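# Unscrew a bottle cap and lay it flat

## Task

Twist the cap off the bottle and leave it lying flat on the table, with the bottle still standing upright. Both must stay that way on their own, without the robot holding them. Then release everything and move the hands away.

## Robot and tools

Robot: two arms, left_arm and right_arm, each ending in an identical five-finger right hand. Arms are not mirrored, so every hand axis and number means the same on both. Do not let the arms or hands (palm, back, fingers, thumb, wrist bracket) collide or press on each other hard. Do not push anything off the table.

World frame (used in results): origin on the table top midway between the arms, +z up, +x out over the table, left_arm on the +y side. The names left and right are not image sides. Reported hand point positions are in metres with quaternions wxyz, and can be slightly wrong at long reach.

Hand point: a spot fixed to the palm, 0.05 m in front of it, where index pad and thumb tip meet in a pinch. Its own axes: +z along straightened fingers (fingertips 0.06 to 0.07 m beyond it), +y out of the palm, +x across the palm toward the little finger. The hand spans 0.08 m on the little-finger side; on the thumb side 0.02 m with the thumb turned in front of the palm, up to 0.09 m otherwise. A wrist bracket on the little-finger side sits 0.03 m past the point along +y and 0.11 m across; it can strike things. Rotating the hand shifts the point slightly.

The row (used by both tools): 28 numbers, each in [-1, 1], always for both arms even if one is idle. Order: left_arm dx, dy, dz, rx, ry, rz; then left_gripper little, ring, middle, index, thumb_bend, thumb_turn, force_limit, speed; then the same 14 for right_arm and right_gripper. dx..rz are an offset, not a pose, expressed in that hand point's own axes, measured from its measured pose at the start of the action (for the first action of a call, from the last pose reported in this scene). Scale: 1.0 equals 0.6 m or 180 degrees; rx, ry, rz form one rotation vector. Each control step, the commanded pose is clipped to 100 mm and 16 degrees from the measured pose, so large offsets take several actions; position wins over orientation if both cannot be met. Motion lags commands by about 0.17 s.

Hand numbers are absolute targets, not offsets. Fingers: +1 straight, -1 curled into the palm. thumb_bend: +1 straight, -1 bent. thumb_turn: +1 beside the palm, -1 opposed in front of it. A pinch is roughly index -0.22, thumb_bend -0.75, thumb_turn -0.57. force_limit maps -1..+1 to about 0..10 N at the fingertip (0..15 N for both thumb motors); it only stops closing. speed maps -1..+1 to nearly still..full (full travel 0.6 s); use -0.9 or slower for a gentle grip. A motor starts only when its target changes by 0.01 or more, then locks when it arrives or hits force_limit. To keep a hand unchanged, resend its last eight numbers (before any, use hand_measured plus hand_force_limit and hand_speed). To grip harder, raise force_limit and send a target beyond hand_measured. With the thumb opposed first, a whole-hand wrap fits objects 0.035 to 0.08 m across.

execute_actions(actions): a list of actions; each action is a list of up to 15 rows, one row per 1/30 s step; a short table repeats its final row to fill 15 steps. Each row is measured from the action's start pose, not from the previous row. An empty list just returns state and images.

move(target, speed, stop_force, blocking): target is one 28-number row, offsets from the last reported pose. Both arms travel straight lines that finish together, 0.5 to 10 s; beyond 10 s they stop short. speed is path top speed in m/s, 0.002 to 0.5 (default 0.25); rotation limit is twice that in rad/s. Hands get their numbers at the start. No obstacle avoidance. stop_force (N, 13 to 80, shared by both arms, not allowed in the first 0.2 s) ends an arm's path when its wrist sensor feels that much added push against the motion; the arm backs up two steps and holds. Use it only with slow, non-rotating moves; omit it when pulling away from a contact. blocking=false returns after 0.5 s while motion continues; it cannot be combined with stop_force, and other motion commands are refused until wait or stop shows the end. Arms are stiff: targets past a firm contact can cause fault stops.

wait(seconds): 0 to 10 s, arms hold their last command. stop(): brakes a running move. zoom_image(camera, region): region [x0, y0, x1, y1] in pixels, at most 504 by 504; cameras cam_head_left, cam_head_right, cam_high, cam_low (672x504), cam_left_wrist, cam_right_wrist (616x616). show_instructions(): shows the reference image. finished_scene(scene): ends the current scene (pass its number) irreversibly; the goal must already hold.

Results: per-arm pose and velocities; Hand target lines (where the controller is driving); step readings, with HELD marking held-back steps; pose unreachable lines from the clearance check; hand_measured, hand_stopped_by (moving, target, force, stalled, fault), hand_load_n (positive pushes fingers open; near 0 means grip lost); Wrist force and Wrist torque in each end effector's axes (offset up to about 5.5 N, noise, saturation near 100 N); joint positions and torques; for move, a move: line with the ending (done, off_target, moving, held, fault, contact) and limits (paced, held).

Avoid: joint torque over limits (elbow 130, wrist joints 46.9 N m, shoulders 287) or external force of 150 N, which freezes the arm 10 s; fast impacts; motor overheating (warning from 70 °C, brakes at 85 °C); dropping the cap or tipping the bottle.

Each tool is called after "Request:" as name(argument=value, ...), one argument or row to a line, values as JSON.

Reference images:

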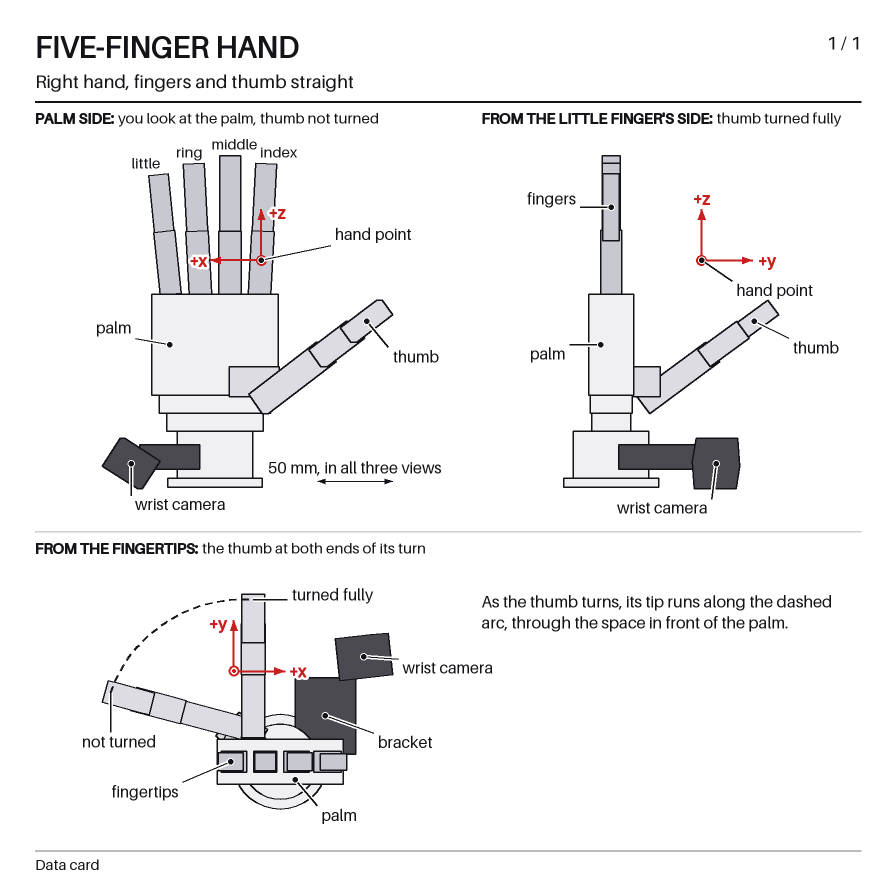

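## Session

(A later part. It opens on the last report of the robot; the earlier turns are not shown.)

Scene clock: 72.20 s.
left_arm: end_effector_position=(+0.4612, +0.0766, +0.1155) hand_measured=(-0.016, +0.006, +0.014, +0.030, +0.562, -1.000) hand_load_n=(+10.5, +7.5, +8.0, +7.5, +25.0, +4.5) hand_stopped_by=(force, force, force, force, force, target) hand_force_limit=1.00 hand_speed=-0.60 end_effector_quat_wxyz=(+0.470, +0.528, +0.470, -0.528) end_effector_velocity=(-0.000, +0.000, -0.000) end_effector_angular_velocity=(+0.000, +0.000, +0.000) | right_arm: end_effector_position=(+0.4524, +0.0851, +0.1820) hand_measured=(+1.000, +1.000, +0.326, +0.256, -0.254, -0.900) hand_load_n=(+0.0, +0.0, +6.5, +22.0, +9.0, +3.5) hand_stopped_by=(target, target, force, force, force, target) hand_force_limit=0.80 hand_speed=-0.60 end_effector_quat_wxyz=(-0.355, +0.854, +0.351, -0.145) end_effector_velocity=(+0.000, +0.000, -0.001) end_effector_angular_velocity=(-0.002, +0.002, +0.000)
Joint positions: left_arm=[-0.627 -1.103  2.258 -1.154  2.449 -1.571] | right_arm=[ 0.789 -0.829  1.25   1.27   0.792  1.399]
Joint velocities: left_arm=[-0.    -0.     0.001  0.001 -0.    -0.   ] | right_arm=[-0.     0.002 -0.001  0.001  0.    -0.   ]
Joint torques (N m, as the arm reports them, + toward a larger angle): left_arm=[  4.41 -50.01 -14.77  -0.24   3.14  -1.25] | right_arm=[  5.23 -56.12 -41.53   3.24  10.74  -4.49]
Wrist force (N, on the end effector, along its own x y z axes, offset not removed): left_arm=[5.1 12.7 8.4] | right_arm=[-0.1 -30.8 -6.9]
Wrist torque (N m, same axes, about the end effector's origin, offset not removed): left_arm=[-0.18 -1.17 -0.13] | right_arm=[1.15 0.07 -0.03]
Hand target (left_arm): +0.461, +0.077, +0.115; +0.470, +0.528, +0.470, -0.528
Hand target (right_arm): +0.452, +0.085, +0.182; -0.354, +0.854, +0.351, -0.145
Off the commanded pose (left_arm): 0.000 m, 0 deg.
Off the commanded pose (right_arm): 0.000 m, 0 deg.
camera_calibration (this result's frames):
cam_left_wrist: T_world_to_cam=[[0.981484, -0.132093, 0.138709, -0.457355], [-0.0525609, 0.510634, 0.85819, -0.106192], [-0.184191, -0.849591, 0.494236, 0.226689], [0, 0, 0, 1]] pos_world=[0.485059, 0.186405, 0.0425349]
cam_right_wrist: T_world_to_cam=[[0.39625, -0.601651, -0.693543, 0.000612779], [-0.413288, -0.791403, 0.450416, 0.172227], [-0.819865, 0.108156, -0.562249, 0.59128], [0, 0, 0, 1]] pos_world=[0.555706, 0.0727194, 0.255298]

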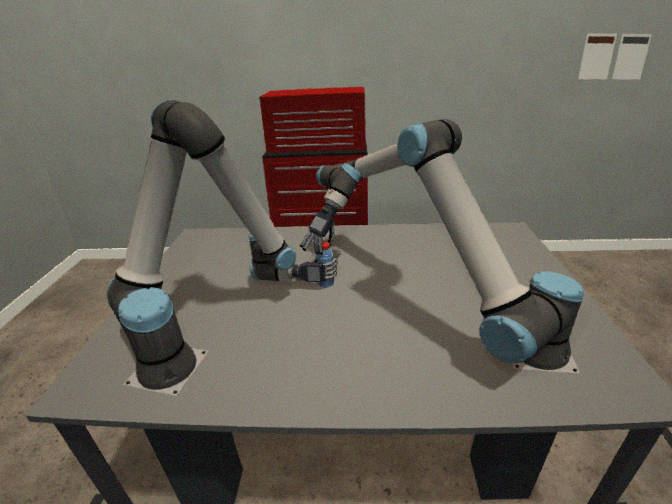

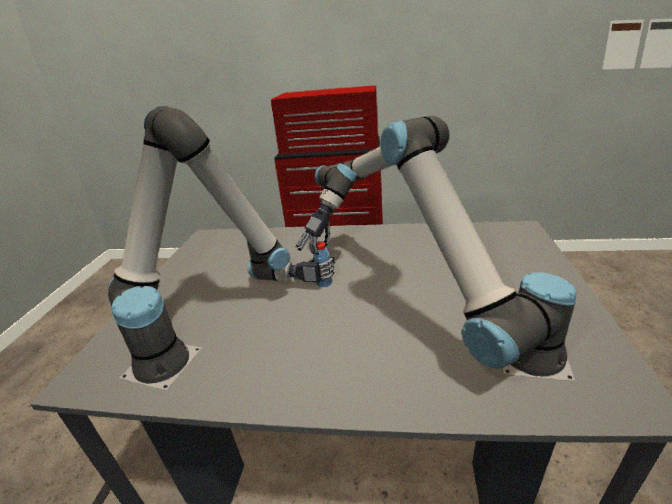

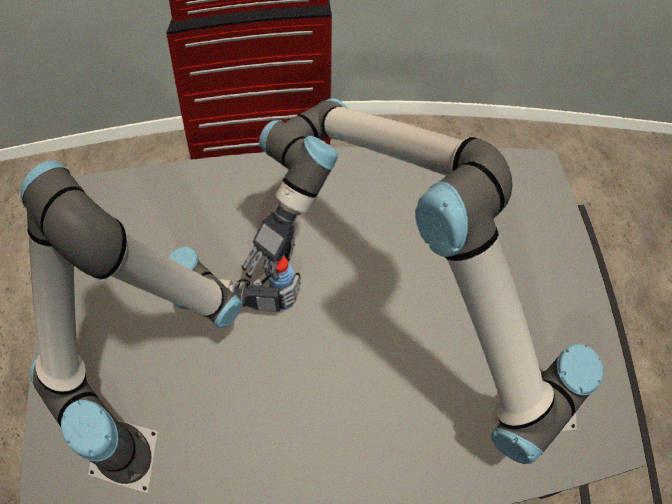

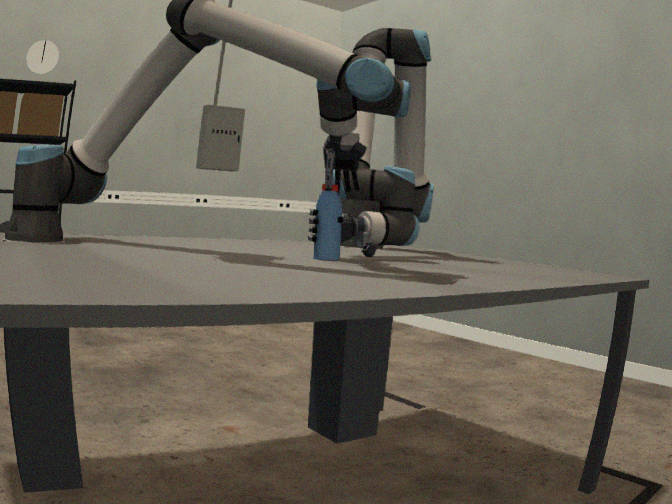

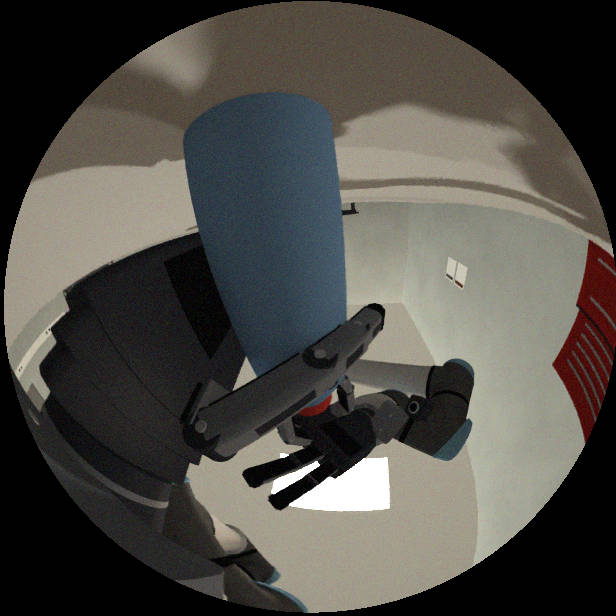

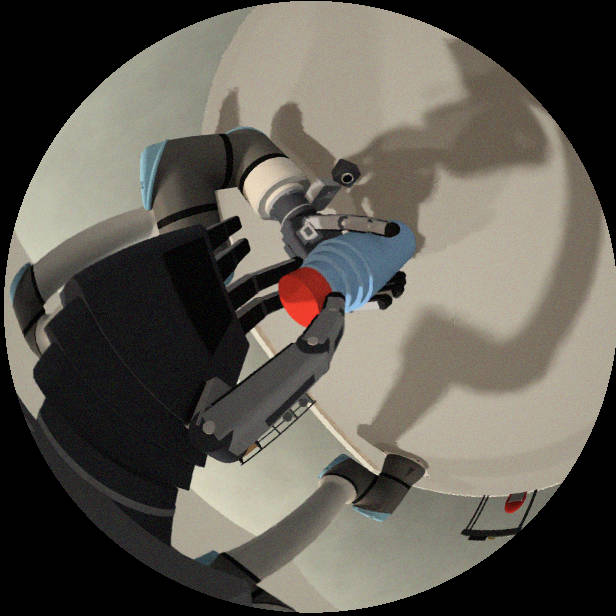

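Request:
move(
  target=[0,0,0,0,0,0,-1,-1,-1,-1,-1,-1,1,-0.6,0,-0.004,-0.004,0,0,0,1,1,0.6,0.6,0.7,-0.9,0.6,0],
)

Request:
move(
  target=[0,0,0,0,0,0,-1,-1,-1,-1,-1,-1,1,-0.6,0.013,-0.029,0.029,0,0.471,0.471,1,1,0.6,0.6,0.7,-0.9,0.6,0],
  speed=0.4,
)

Request:
move(
  target=[0,0,0,0,0,0,-1,-1,-1,-1,-1,-1,1,-0.6,0,0,0,0,0,0,1,1,-0.6,-0.6,-0.8,-0.9,0.8,-0.6],
)

Request:
move(
  target=[0,0,0,0,0,0,-1,-1,-1,-1,-1,-1,1,-0.6,0.015,0.0045,-0.0065,0,-0.157,-0.157,1,1,-0.6,-0.6,-0.8,-0.9,0.8,-0.6],
)

Request:
move(
  target=[0,0,0,0,0,0,-1,-1,-1,-1,-1,-1,1,-0.6,0.015,0.0045,-0.0065,0,-0.157,-0.157,1,1,-0.6,-0.6,-0.8,-0.9,0.8,-0.6],
)

Request:
move(
  target=[0,0,0,0,0,0,-1,-1,-1,-1,-1,-1,1,-0.6,0.015,0.0045,-0.0065,0,-0.157,-0.157,1,1,-0.6,-0.6,-0.8,-0.9,0.8,-0.6],
)

Request:
zoom_image(
  camera="cam_low",
  region=[250,110,430,245],
)

Scene clock: 74.07 s.
left_arm: end_effector_position=(+0.4612, +0.0765, +0.1155) hand_measured=(-0.016, +0.006, +0.014, +0.030, +0.562, -1.000) hand_load_n=(+6.5, +5.5, +8.5, +10.0, +23.5, +9.0) hand_stopped_by=(force, force, force, force, force, target) hand_force_limit=1.00 hand_speed=-0.60 end_effector_quat_wxyz=(+0.470, +0.528, +0.470, -0.528) end_effector_velocity=(+0.000, +0.000, +0.001) end_effector_angular_velocity=(-0.001, -0.001, +0.001) | right_arm: end_effector_position=(+0.4524, +0.0851, +0.1854) hand_measured=(+1.000, +1.000, +0.600, +0.600, +0.700, -0.900) hand_load_n=(+0.0, +0.0, +0.0, +0.0, +0.0, +0.0) hand_stopped_by=(target, target, target, target, target, target) hand_force_limit=0.60 hand_speed=0.00 end_effector_quat_wxyz=(-0.355, +0.854, +0.351, -0.145) end_effector_velocity=(+0.000, +0.000, +0.000) end_effector_angular_velocity=(+0.001, -0.002, +0.000)
Joint positions: left_arm=[-0.627 -1.103  2.258 -1.154  2.449 -1.571] | right_arm=[ 0.789 -0.832  1.248  1.274  0.792  1.399]
Joint velocities: left_arm=[ 0.    -0.002  0.001 -0.    -0.001  0.   ] | right_arm=[-0.    -0.    -0.001 -0.001 -0.    -0.   ]
Joint torques (N m, as the arm reports them, + toward a larger angle): left_arm=[  2.79 -52.03 -12.12  -0.22  -1.84  -1.29] | right_arm=[   6.51 -101.37  -49.15    7.6    -4.76    3.35]
Wrist force (N, on the end effector, along its own x y z axes, offset not removed): left_arm=[-2.5 -0.5 -0.2] | right_arm=[0.1 -2.2 3.4]
Wrist torque (N m, same axes, about the end effector's origin, offset not removed): left_arm=[-0.36 -0.15 -0.06] | right_arm=[-0.75 -0.13 0.00]
Hand target (left_arm): +0.461, +0.077, +0.115; +0.470, +0.528, +0.470, -0.528
Hand target (right_arm): +0.452, +0.085, +0.185; -0.355, +0.854, +0.351, -0.145
Off the commanded pose (left_arm): 0.000 m, 0 deg.
Off the commanded pose (right_arm): 0.000 m, 0 deg.
move: done
camera_calibration (this result's frames):
cam_left_wrist: T_world_to_cam=[[0.981477, -0.132148, 0.13871, -0.457333], [-0.0525326, 0.510637, 0.85819, -0.106206], [-0.184238, -0.84958, 0.494236, 0.226706], [0, 0, 0, 1]] pos_world=[0.48505, 0.186402, 0.042535]
cam_right_wrist: T_world_to_cam=[[0.396254, -0.601649, -0.693542, 0.00296262], [-0.413286, -0.791404, 0.450415, 0.170688], [-0.819865, 0.108152, -0.56225, 0.593181], [0, 0, 0, 1]] pos_world=[0.555697, 0.0727117, 0.25869]

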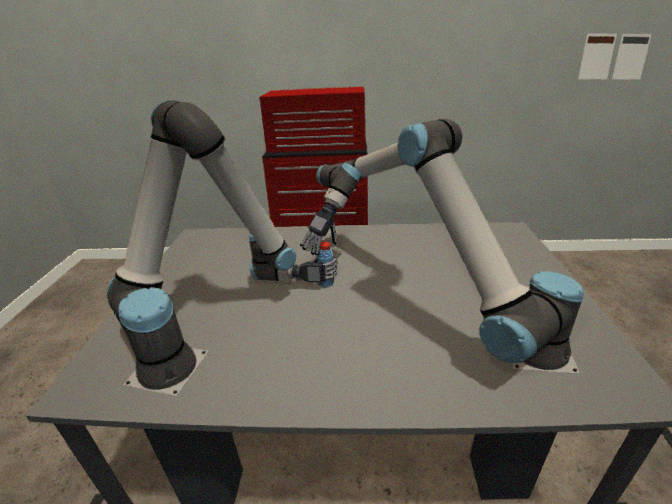

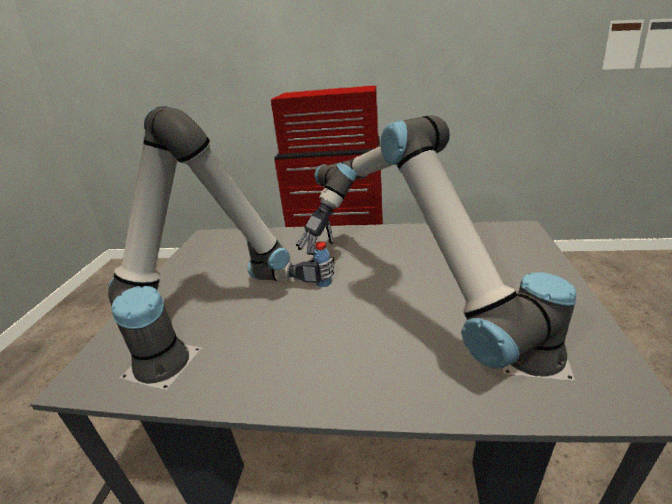

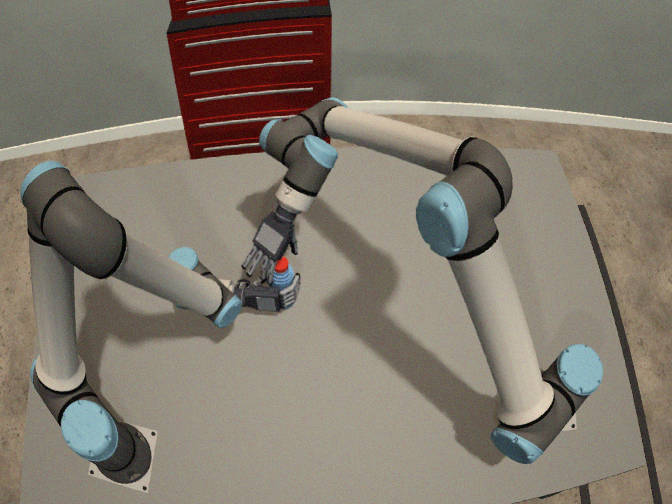

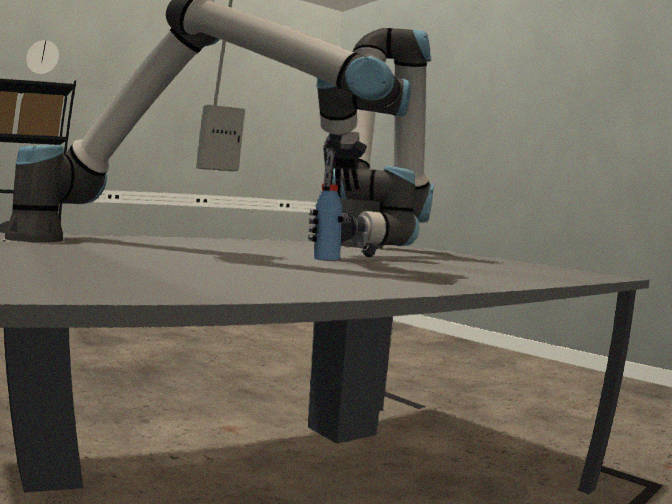

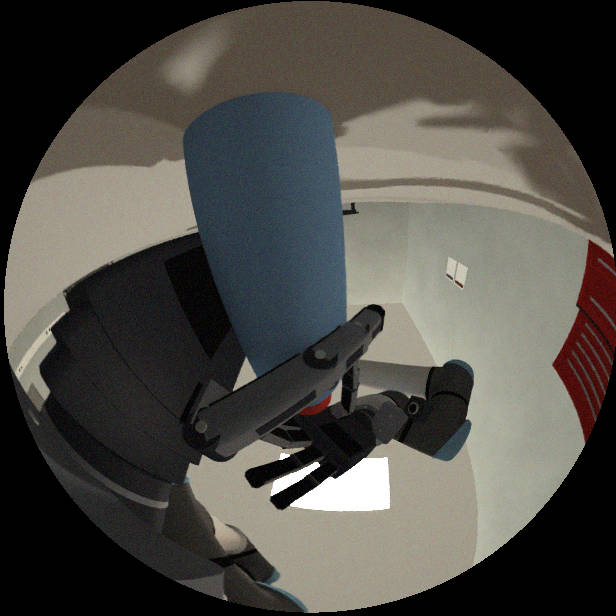

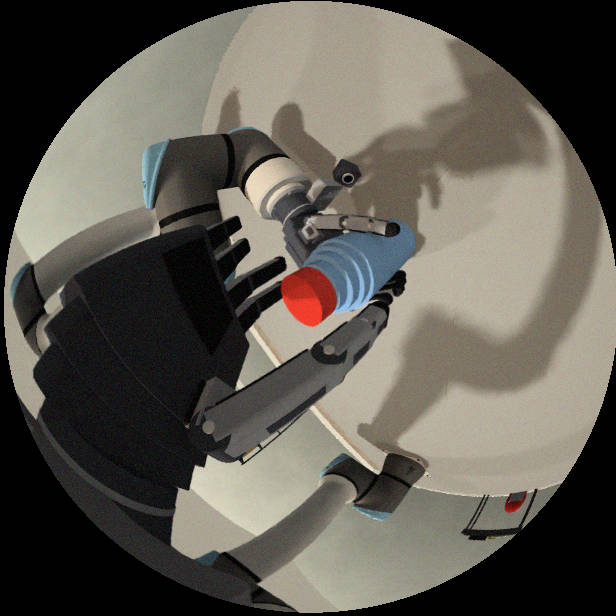

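Scene clock: 77.37 s.
left_arm: end_effector_position=(+0.4612, +0.0765, +0.1155) hand_measured=(-0.016, +0.006, +0.014, +0.030, +0.562, -1.000) hand_load_n=(+6.5, +5.5, +8.5, +10.0, +23.5, +9.0) hand_stopped_by=(force, force, force, force, force, target) hand_force_limit=1.00 hand_speed=-0.60 end_effector_quat_wxyz=(+0.470, +0.528, +0.470, -0.528) end_effector_velocity=(-0.000, +0.000, +0.000) end_effector_angular_velocity=(+0.000, +0.000, +0.000) | right_arm: end_effector_position=(+0.4407, +0.1082, +0.1853) hand_measured=(+1.000, +1.000, +0.600, +0.600, +0.700, -0.900) hand_load_n=(+0.0, +0.0, +0.0, +0.0, +0.0, +0.0) hand_stopped_by=(target, target, target, target, target, target) hand_force_limit=0.60 hand_speed=0.00 end_effector_quat_wxyz=(-0.305, +0.732, -0.563, +0.233) end_effector_velocity=(-0.000, +0.000, -0.002) end_effector_angular_velocity=(-0.004, +0.005, -0.017)
Joint positions: left_arm=[-0.627 -1.103  2.258 -1.154  2.449 -1.571] | right_arm=[ 1.08  -1.097  1.523  0.484  2.037  3.669]
Joint velocities: left_arm=[ 0.    -0.001  0.     0.001 -0.     0.   ] | right_arm=[ 0.003  0.007 -0.007  0.014  0.011  0.019]
Joint torques (N m, as the arm reports them, + toward a larger angle): left_arm=[  3.32 -51.92 -11.15  -0.4   -2.04  -0.99] | right_arm=[ 22.4  -61.57 -51.98   5.62   4.11   2.89]
Wrist force (N, on the end effector, along its own x y z axes, offset not removed): left_arm=[-1.9 -0.2 -3.1] | right_arm=[-5.1 2.9 2.2]
Wrist torque (N m, same axes, about the end effector's origin, offset not removed): left_arm=[-0.04 -0.27 0.02] | right_arm=[0.41 0.98 -0.17]
Hand target (left_arm): +0.461, +0.077, +0.115; +0.470, +0.528, +0.470, -0.528
Hand target (right_arm): +0.441, +0.108, +0.185; -0.304, +0.731, -0.564, +0.234
Off the commanded pose (left_arm): 0.000 m, 0 deg.
Off the commanded pose (right_arm): 0.000 m, 0 deg.
move: done
camera_calibration (this result's frames):
cam_left_wrist: T_world_to_cam=[[0.981477, -0.132148, 0.138709, -0.457333], [-0.0525325, 0.510637, 0.85819, -0.106206], [-0.184238, -0.84958, 0.494236, 0.226706], [0, 0, 0, 1]] pos_world=[0.48505, 0.186402, 0.0425349]
cam_right_wrist: T_world_to_cam=[[-0.718256, -0.0422773, -0.694493, 0.452228], [-0.482219, 0.749792, 0.453075, 0.0472383], [0.501571, 0.660321, -0.55893, -0.0616485], [0, 0, 0, 1]] pos_world=[0.378516, 0.0244079, 0.258209]

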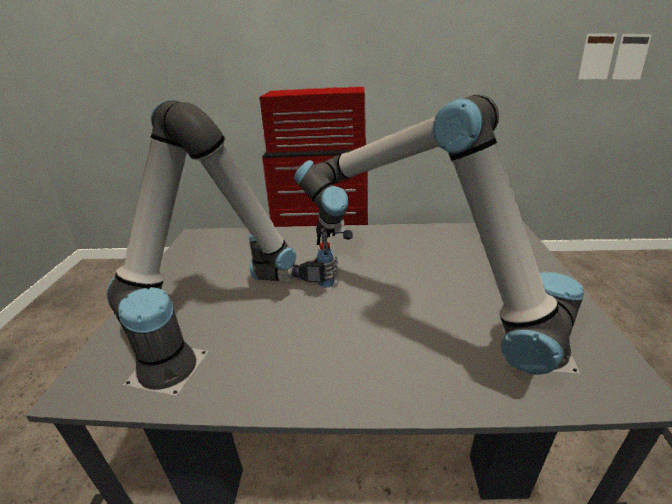

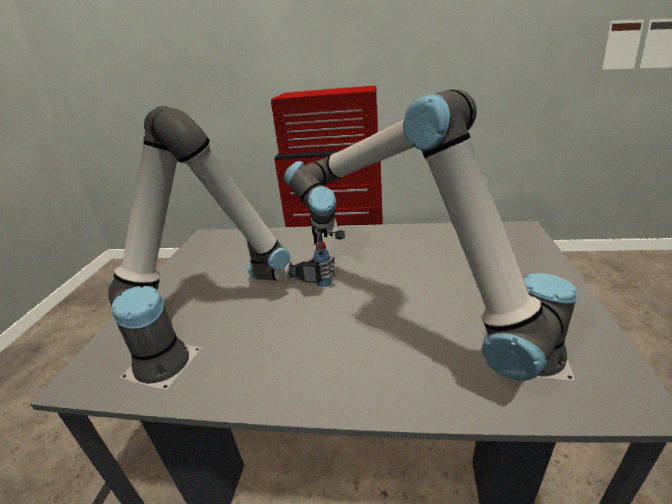

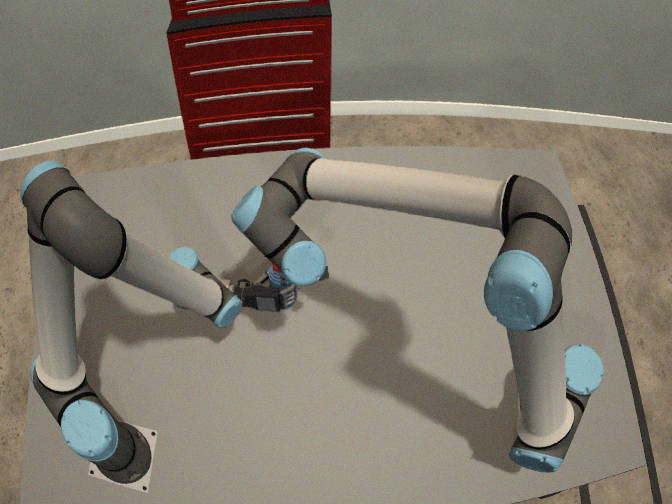

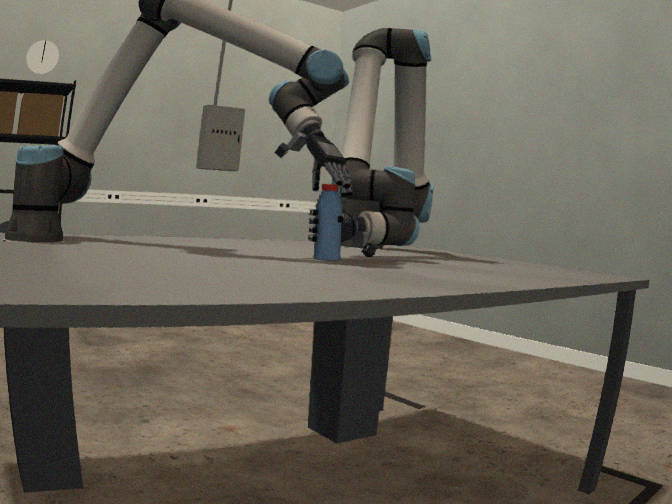

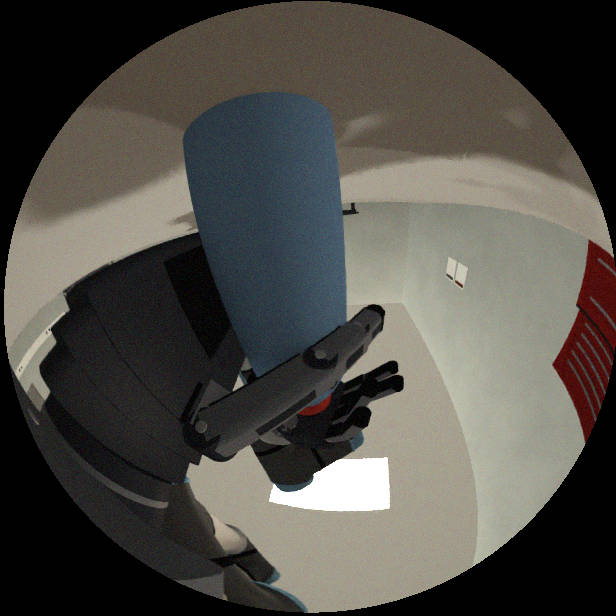

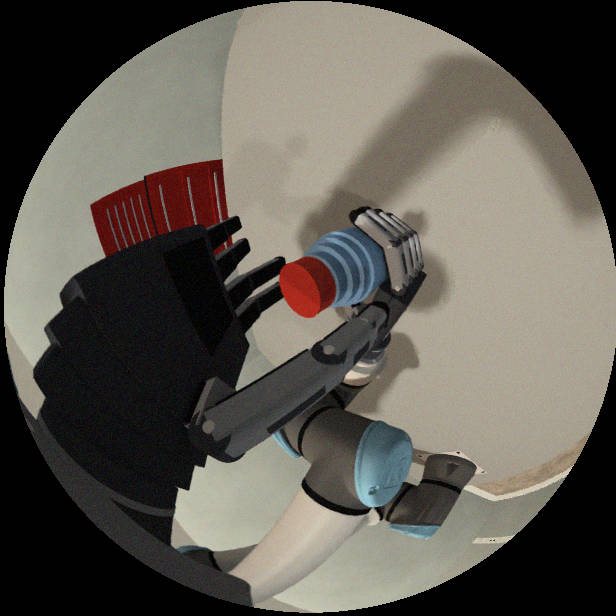

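Scene clock: 80.00 s.
left_arm: end_effector_position=(+0.4612, +0.0765, +0.1155) hand_measured=(-0.016, +0.006, +0.014, +0.030, +0.562, -1.000) hand_load_n=(+5.5, +5.0, +9.5, +12.0, +20.0, +9.0) hand_stopped_by=(force, force, force, force, force, target) hand_force_limit=1.00 hand_speed=-0.60 end_effector_quat_wxyz=(+0.470, +0.528, +0.470, -0.528) end_effector_velocity=(-0.000, +0.000, -0.001) end_effector_angular_velocity=(+0.002, +0.001, +0.000) | right_arm: end_effector_position=(+0.4406, +0.1082, +0.1853) hand_measured=(+1.000, +1.000, +0.318, +0.206, -0.256, -0.900) hand_load_n=(+0.0, +0.0, +9.5, +12.5, +13.5, +1.5) hand_stopped_by=(target, target, force, force, force, target) hand_force_limit=0.80 hand_speed=-0.60 end_effector_quat_wxyz=(-0.305, +0.732, -0.563, +0.233) end_effector_velocity=(-0.000, -0.001, -0.000) end_effector_angular_velocity=(-0.001, +0.001, -0.000)
Joint positions: left_arm=[-0.627 -1.103  2.258 -1.154  2.449 -1.571] | right_arm=[ 1.08  -1.097  1.523  0.484  2.037  3.669]
Joint velocities: left_arm=[-0.     0.001  0.     0.001 -0.    -0.   ] | right_arm=[-0.    -0.001  0.001  0.001  0.     0.   ]
Joint torques (N m, as the arm reports them, + toward a larger angle): left_arm=[  2.79 -49.72 -11.3   -0.23  -3.08  -0.92] | right_arm=[ -8.47 -50.13 -16.67   9.66  -2.38  -4.79]
Wrist force (N, on the end effector, along its own x y z axes, offset not removed): left_arm=[-3.3 -5.6 7.7] | right_arm=[-10.1 -10.9 2.9]
Wrist torque (N m, same axes, about the end effector's origin, offset not removed): left_arm=[-0.27 0.04 -0.02] | right_arm=[1.02 0.19 -0.04]
Hand target (left_arm): +0.461, +0.077, +0.115; +0.470, +0.528, +0.470, -0.528
Hand target (right_arm): +0.441, +0.108, +0.185; -0.305, +0.732, -0.563, +0.233
Off the commanded pose (left_arm): 0.000 m, 0 deg.
Off the commanded pose (right_arm): 0.000 m, 0 deg.
move: done
camera_calibration (this result's frames):
cam_left_wrist: T_world_to_cam=[[0.981476, -0.132154, 0.138709, -0.45733], [-0.0525292, 0.510637, 0.85819, -0.106207], [-0.184243, -0.84958, 0.494236, 0.226708], [0, 0, 0, 1]] pos_world=[0.485049, 0.186402, 0.0425347]
cam_right_wrist: T_world_to_cam=[[-0.718305, -0.0423265, -0.69444, 0.452202], [-0.482206, 0.7498, 0.453076, 0.0472478], [0.501514, 0.660309, -0.558995, -0.0615978], [0, 0, 0, 1]] pos_world=[0.378494, 0.0243873, 0.258187]

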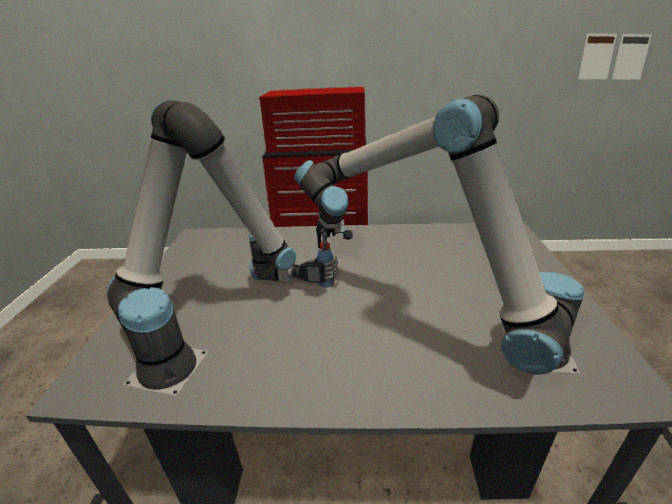

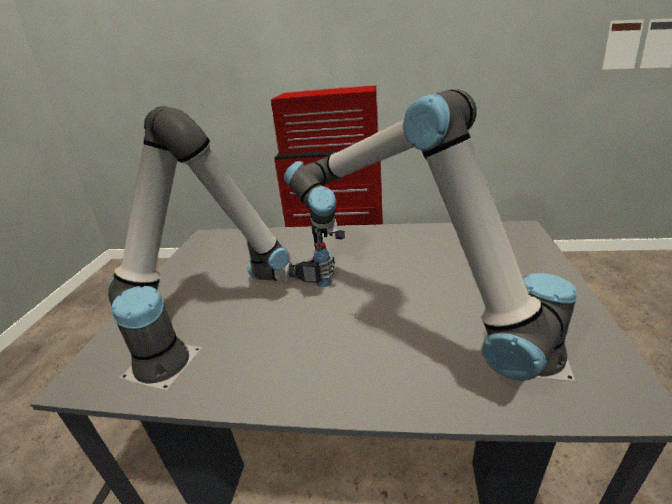

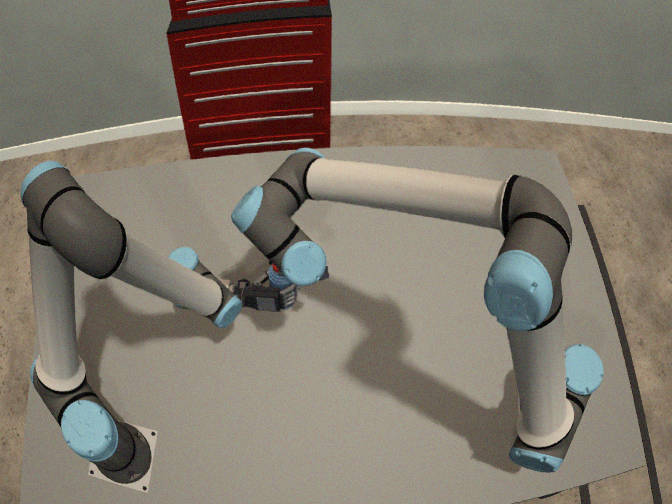

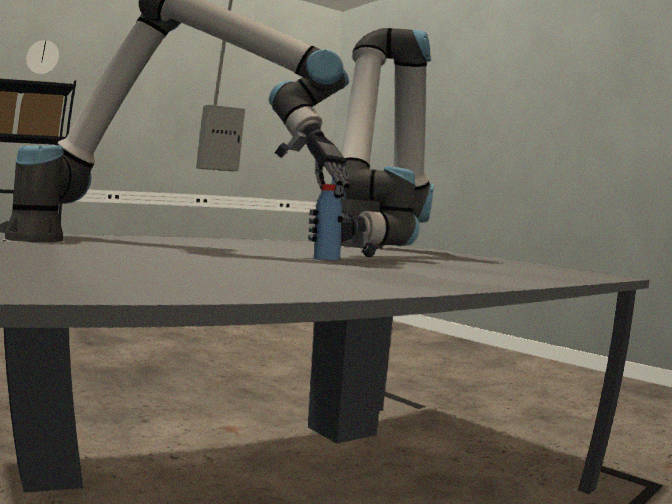

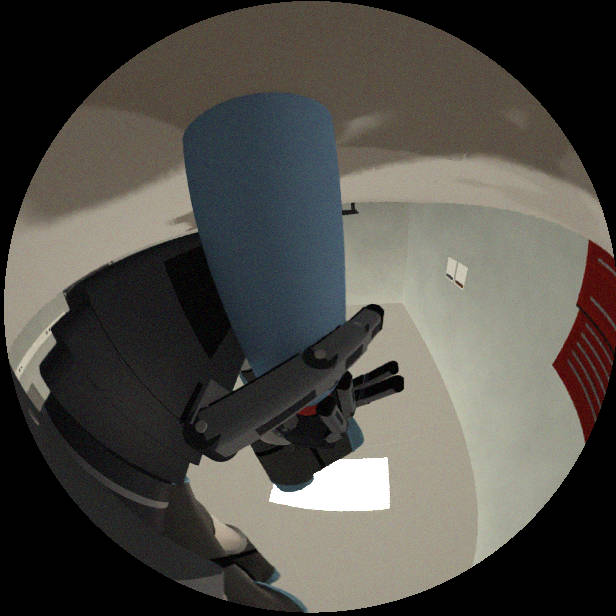

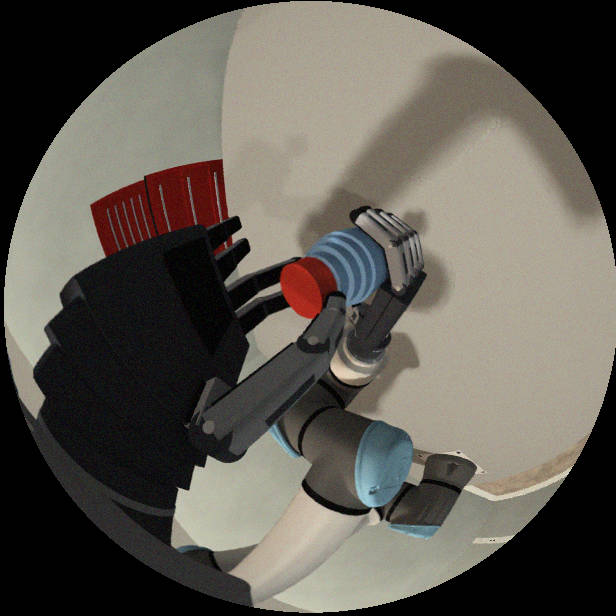

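Scene clock: 81.93 s.
left_arm: end_effector_position=(+0.4612, +0.0765, +0.1155) hand_measured=(-0.018, +0.006, +0.014, +0.030, +0.562, -1.000) hand_load_n=(+5.0, +4.0, +8.0, +10.0, +21.0, +6.0) hand_stopped_by=(force, force, force, force, force, target) hand_force_limit=1.00 hand_speed=-0.60 end_effector_quat_wxyz=(+0.470, +0.528, +0.470, -0.528) end_effector_velocity=(-0.000, -0.000, -0.001) end_effector_angular_velocity=(+0.002, +0.002, -0.000) | right_arm: end_effector_position=(+0.4384, +0.0982, +0.1861) hand_measured=(+1.000, +1.000, +0.318, +0.206, -0.254, -0.900) hand_load_n=(+0.0, +0.0, +5.0, +13.5, +16.5, +8.0) hand_stopped_by=(target, target, force, force, force, target) hand_force_limit=0.80 hand_speed=-0.60 end_effector_quat_wxyz=(-0.366, +0.880, -0.280, +0.116) end_effector_velocity=(-0.000, -0.001, -0.002) end_effector_angular_velocity=(-0.003, +0.003, +0.017)
Joint positions: left_arm=[-0.627 -1.103  2.258 -1.154  2.449 -1.571] | right_arm=[ 0.925 -1.181  1.626  0.344  1.456  3.026]
Joint velocities: left_arm=[-0.     0.001  0.     0.002  0.    -0.   ] | right_arm=[-0.004  0.003 -0.     0.004 -0.015 -0.015]
Joint torques (N m, as the arm reports them, + toward a larger angle): left_arm=[  5.05 -51.6  -11.95  -0.32   1.23  -1.09] | right_arm=[-20.65 -46.67 -49.23   6.46  -1.68  -4.28]
Wrist force (N, on the end effector, along its own x y z axes, offset not removed): left_arm=[-6.2 3.1 -1.6] | right_arm=[-7.2 -6.9 -2.8]
Wrist torque (N m, same axes, about the end effector's origin, offset not removed): left_arm=[-0.40 0.06 -0.55] | right_arm=[-0.09 0.70 0.10]
Hand target (left_arm): +0.461, +0.077, +0.115; +0.470, +0.528, +0.470, -0.528
Hand target (right_arm): +0.438, +0.098, +0.186; -0.366, +0.880, -0.279, +0.116
Off the commanded pose (left_arm): 0.000 m, 0 deg.
Off the commanded pose (right_arm): 0.000 m, 0 deg.
move: done
camera_calibration (this result's frames):
cam_left_wrist: T_world_to_cam=[[0.981481, -0.132117, 0.138709, -0.457346], [-0.0525484, 0.510635, 0.85819, -0.106198], [-0.184211, -0.849587, 0.494236, 0.226697], [0, 0, 0, 1]] pos_world=[0.485055, 0.186404, 0.0425347]
cam_right_wrist: T_world_to_cam=[[-0.52316, -0.493173, -0.695042, 0.409627], [-0.851431, 0.267063, 0.451378, 0.262863], [-0.0369877, 0.827924, -0.55962, 0.166293], [0, 0, 0, 1]] pos_world=[0.444262, -0.00586199, 0.259119]

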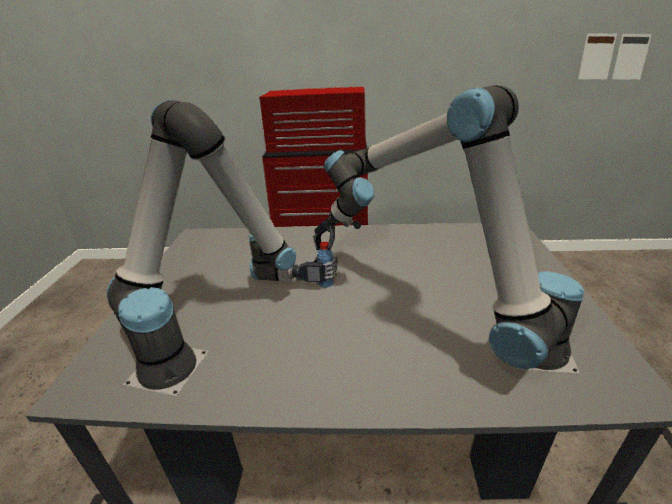

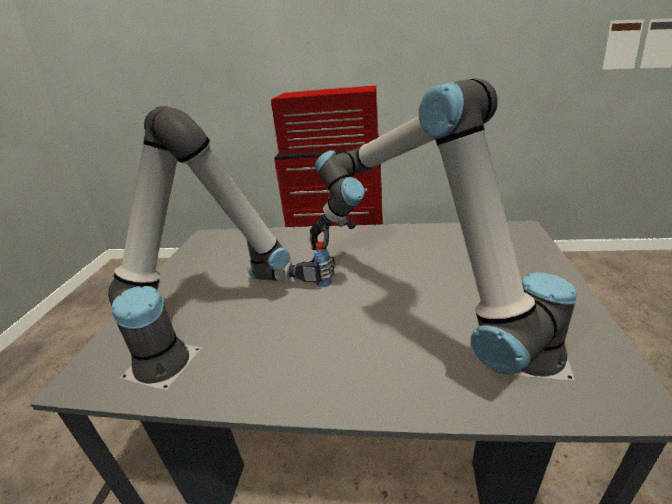

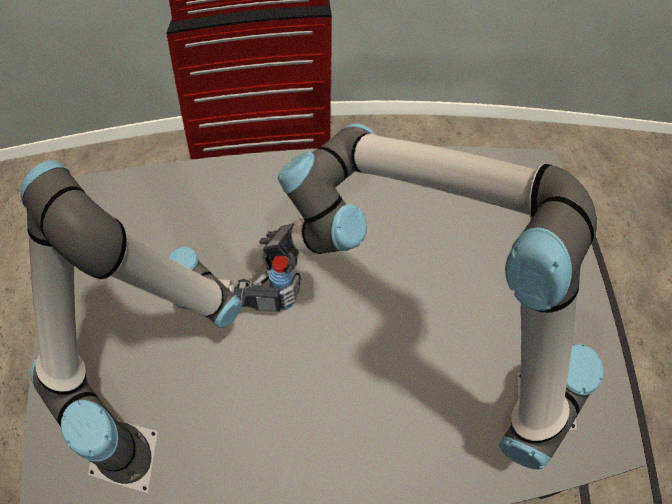

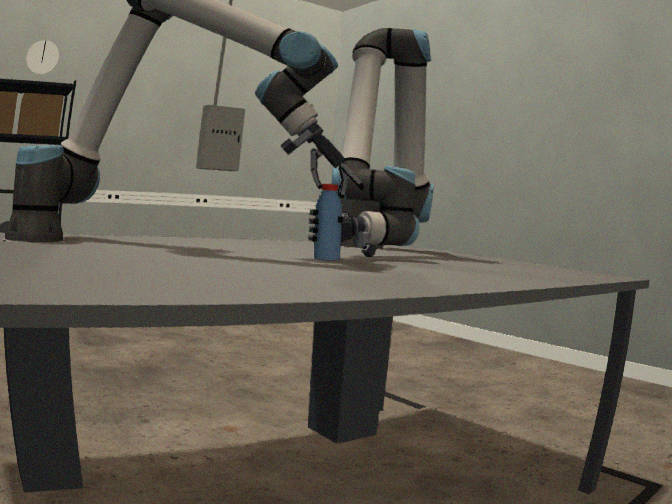

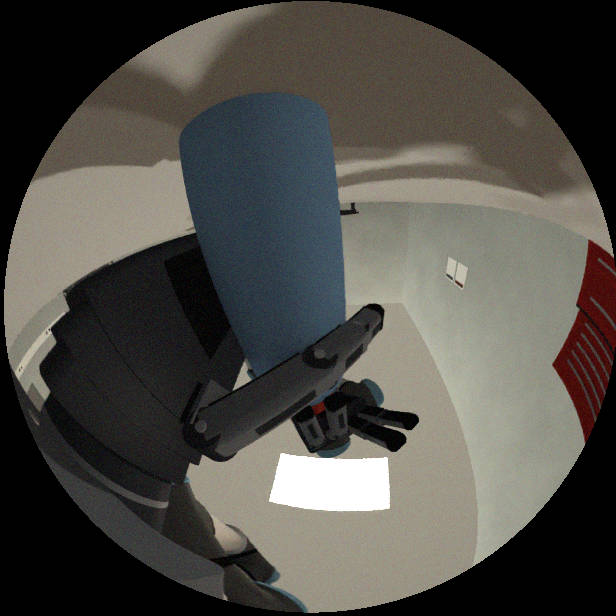

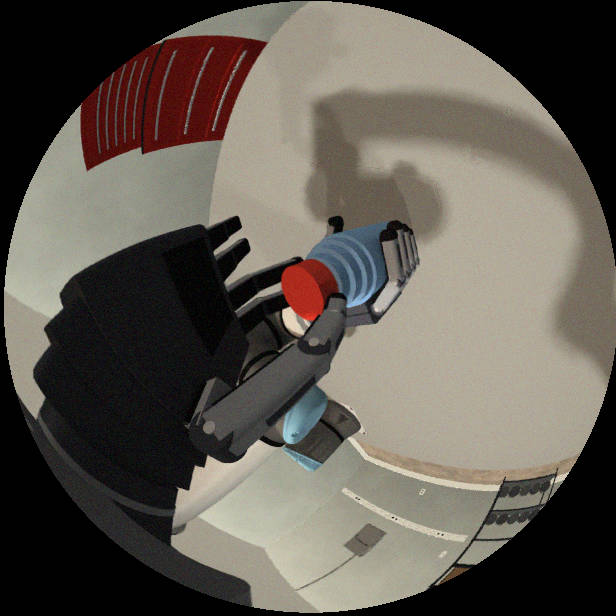

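Scene clock: 83.90 s.
left_arm: end_effector_position=(+0.4612, +0.0765, +0.1155) hand_measured=(-0.018, +0.006, +0.014, +0.030, +0.562, -1.000) hand_load_n=(+6.5, +4.5, +7.0, +8.0, +22.5, +4.0) hand_stopped_by=(force, force, force, force, force, target) hand_force_limit=1.00 hand_speed=-0.60 end_effector_quat_wxyz=(+0.470, +0.528, +0.470, -0.528) end_effector_velocity=(-0.000, -0.000, +0.001) end_effector_angular_velocity=(-0.000, -0.000, -0.000) | right_arm: end_effector_position=(+0.4431, +0.0892, +0.1871) hand_measured=(+1.000, +1.000, +0.318, +0.206, -0.252, -0.900) hand_load_n=(+0.0, +0.0, +1.5, +19.0, +18.5, +8.5) hand_stopped_by=(target, target, force, force, force, target) hand_force_limit=0.80 hand_speed=-0.60 end_effector_quat_wxyz=(-0.384, +0.923, +0.037, -0.015) end_effector_velocity=(+0.001, +0.000, -0.003) end_effector_angular_velocity=(-0.004, +0.002, +0.015)
Joint positions: left_arm=[-0.627 -1.103  2.258 -1.154  2.449 -1.571] | right_arm=[ 0.805 -1.064  1.497  0.626  0.943  2.332]
Joint velocities: left_arm=[-0.    -0.001 -0.     0.001  0.    -0.   ] | right_arm=[-0.001  0.009 -0.007  0.013 -0.006 -0.019]
Joint torques (N m, as the arm reports them, + toward a larger angle): left_arm=[  3.3  -50.38 -11.57   0.     1.48  -1.31] | right_arm=[-23.97 -56.57 -52.98   6.52  -2.35  -4.79]
Wrist force (N, on the end effector, along its own x y z axes, offset not removed): left_arm=[-4.2 7.8 1.2] | right_arm=[-7.0 -4.0 -2.7]
Wrist torque (N m, same axes, about the end effector's origin, offset not removed): left_arm=[-0.28 -0.63 -0.55] | right_arm=[0.43 0.23 0.42]
Hand target (left_arm): +0.461, +0.077, +0.115; +0.470, +0.528, +0.470, -0.528
Hand target (right_arm): +0.443, +0.089, +0.187; -0.383, +0.923, +0.038, -0.015
Off the commanded pose (left_arm): 0.000 m, 0 deg.
Off the commanded pose (right_arm): 0.000 m, 0 deg.
move: done
camera_calibration (this result's frames):
cam_left_wrist: T_world_to_cam=[[0.981481, -0.132117, 0.138709, -0.457346], [-0.0525483, 0.510635, 0.85819, -0.106198], [-0.184211, -0.849586, 0.494236, 0.226697], [0, 0, 0, 1]] pos_world=[0.485055, 0.186404, 0.0425347]
cam_right_wrist: T_world_to_cam=[[-0.0842227, -0.714036, -0.695024, 0.233497], [-0.825588, -0.340557, 0.449917, 0.311828], [-0.557953, 0.611697, -0.560817, 0.42479], [0, 0, 0, 1]] pos_world=[0.51412, 0.0130782, 0.260219]

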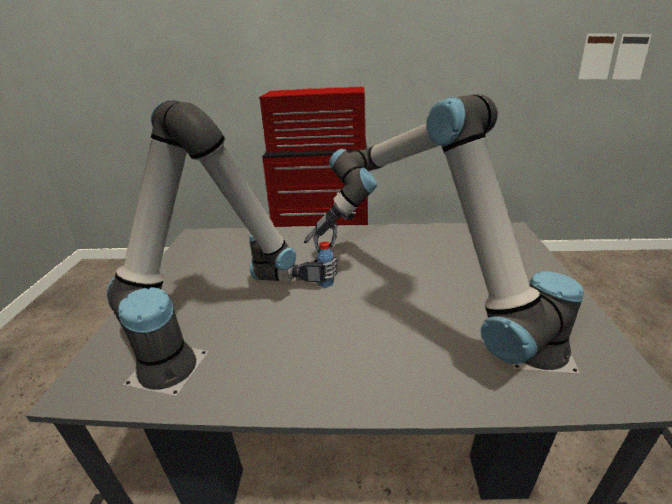

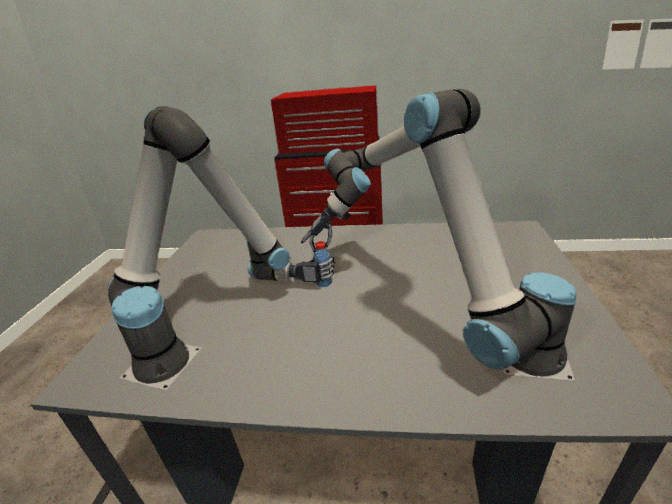

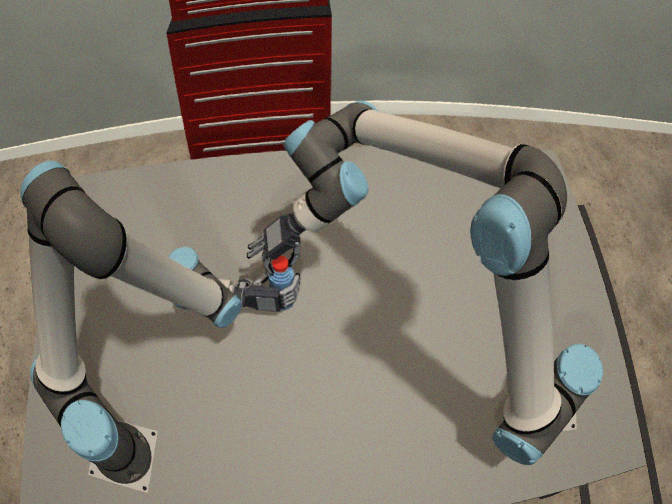

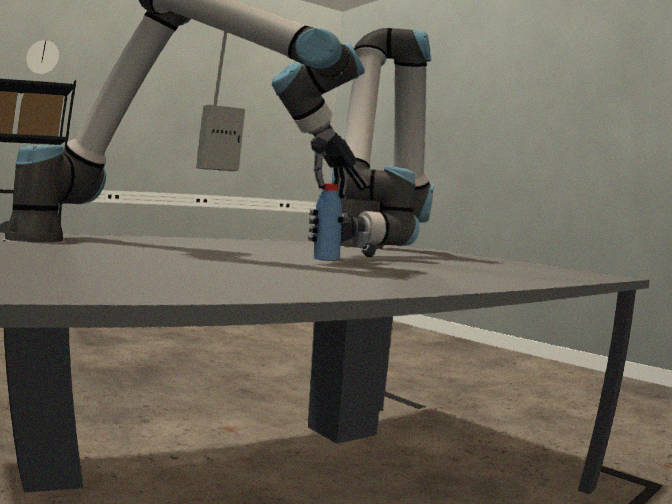

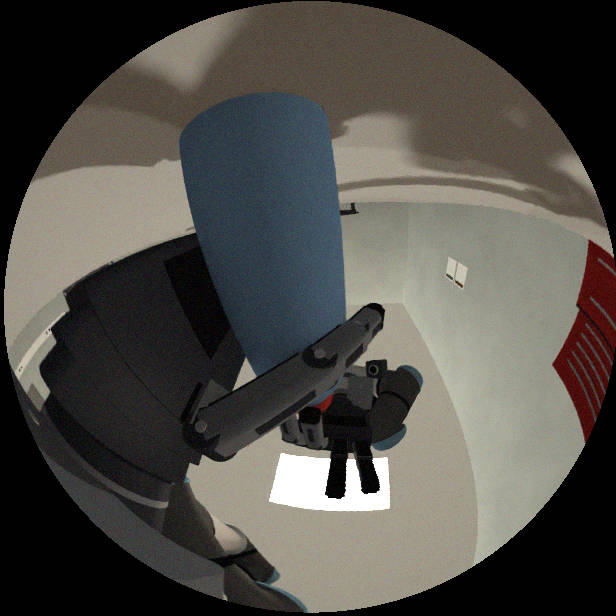

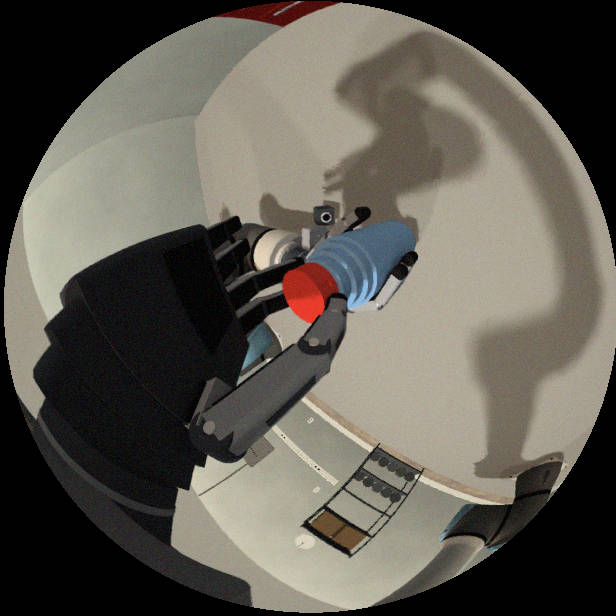

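Scene clock: 85.87 s.
left_arm: end_effector_position=(+0.4612, +0.0765, +0.1155) hand_measured=(-0.018, +0.006, +0.014, +0.030, +0.562, -1.000) hand_load_n=(+5.0, +4.5, +8.0, +10.5, +21.0, +6.0) hand_stopped_by=(force, force, force, force, force, target) hand_force_limit=1.00 hand_speed=-0.60 end_effector_quat_wxyz=(+0.470, +0.528, +0.470, -0.528) end_effector_velocity=(-0.000, +0.000, -0.000) end_effector_angular_velocity=(+0.000, +0.000, +0.000) | right_arm: end_effector_position=(+0.4524, +0.0853, +0.1880) hand_measured=(+1.000, +1.000, +0.318, +0.226, -0.252, -0.900) hand_load_n=(+0.0, +0.0, +1.5, +22.0, +13.0, +6.0) hand_stopped_by=(target, target, force, force, force, target) hand_force_limit=0.80 hand_speed=-0.60 end_effector_quat_wxyz=(-0.355, +0.855, +0.350, -0.143) end_effector_velocity=(+0.000, -0.000, -0.001) end_effector_angular_velocity=(-0.002, +0.002, +0.016)
Joint positions: left_arm=[-0.627 -1.103  2.258 -1.154  2.449 -1.571] | right_arm=[ 0.789 -0.835  1.247  1.273  0.791  1.404]
Joint velocities: left_arm=[-0.  0.  0. -0. -0.  0.] | right_arm=[ 0.001  0.007 -0.007  0.018  0.003 -0.022]
Joint torques (N m, as the arm reports them, + toward a larger angle): left_arm=[  2.54 -51.27 -11.53  -0.09   1.3   -0.95] | right_arm=[ 12.01 -73.01 -51.73   7.67   5.16  -4.57]
Wrist force (N, on the end effector, along its own x y z axes, offset not removed): left_arm=[-2.8 8.9 5.8] | right_arm=[-1.1 -8.0 5.8]
Wrist torque (N m, same axes, about the end effector's origin, offset not removed): left_arm=[-0.42 -0.09 -0.36] | right_arm=[0.62 0.52 -0.10]
Hand target (left_arm): +0.461, +0.077, +0.115; +0.470, +0.528, +0.470, -0.528
Hand target (right_arm): +0.452, +0.085, +0.188; -0.355, +0.855, +0.351, -0.144
Off the commanded pose (left_arm): 0.000 m, 0 deg.
Off the commanded pose (right_arm): 0.000 m, 0 deg.
move: done
camera_calibration (this result's frames):
cam_left_wrist: T_world_to_cam=[[0.981481, -0.132117, 0.138709, -0.457346], [-0.0525487, 0.510635, 0.85819, -0.106198], [-0.184211, -0.849586, 0.494236, 0.226696], [0, 0, 0, 1]] pos_world=[0.485056, 0.186404, 0.0425349]
cam_right_wrist: T_world_to_cam=[[0.394443, -0.602459, -0.693872, 0.00586074], [-0.416801, -0.790249, 0.449203, 0.171343], [-0.818958, 0.112022, -0.562813, 0.593968], [0, 0, 0, 1]] pos_world=[0.555539, 0.0723973, 0.261392]

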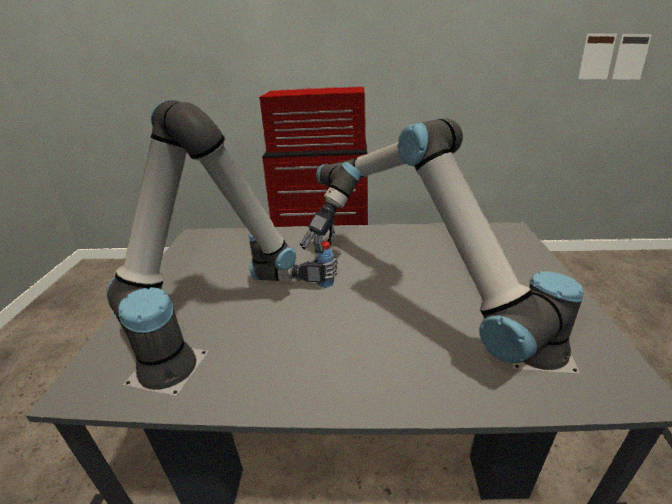

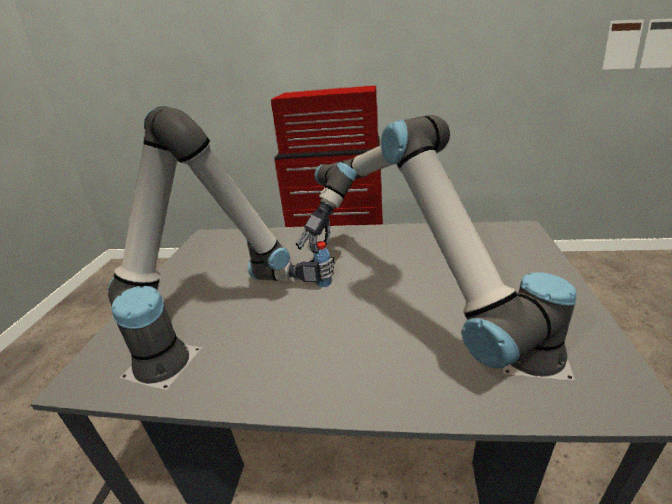

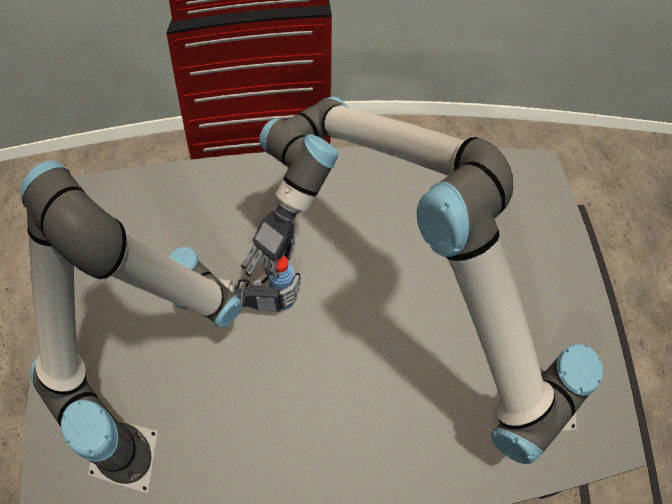

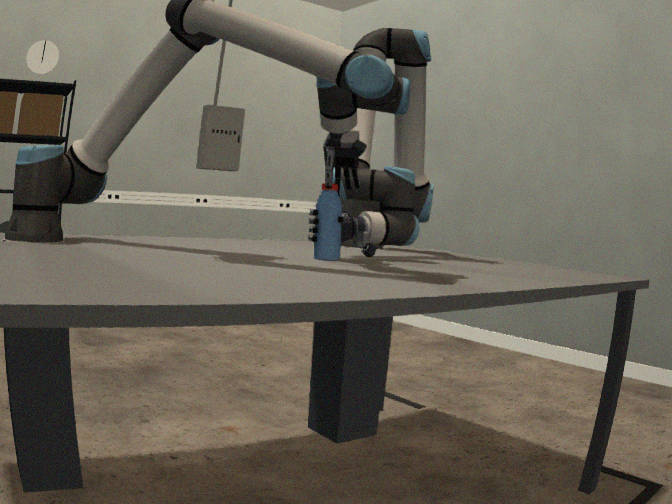

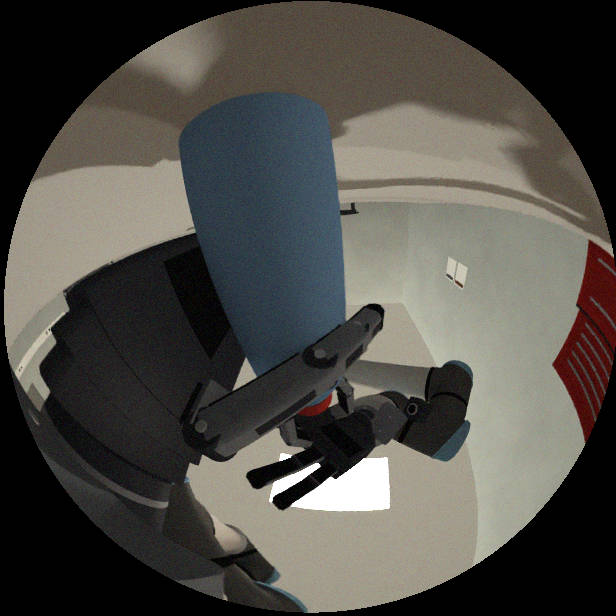

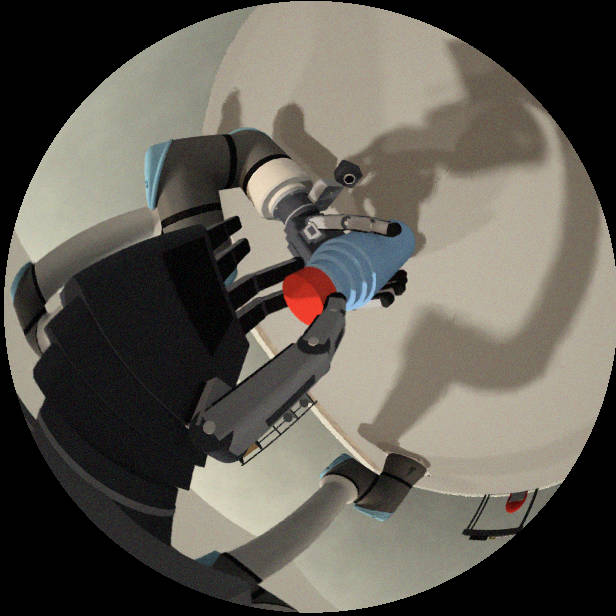

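Region (250, 110, 430, 245) of cam_low's 672x504 image, scaled by 2.800, with more detail than that image has; it fills the top 378 rows of this view, and the rest is white.

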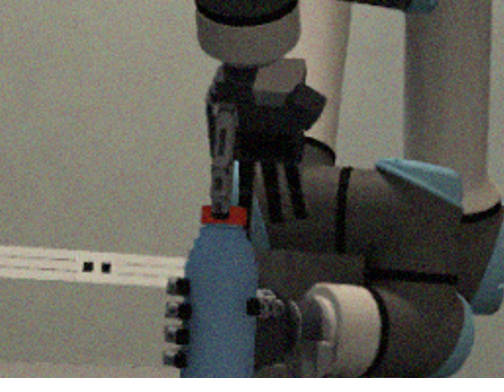

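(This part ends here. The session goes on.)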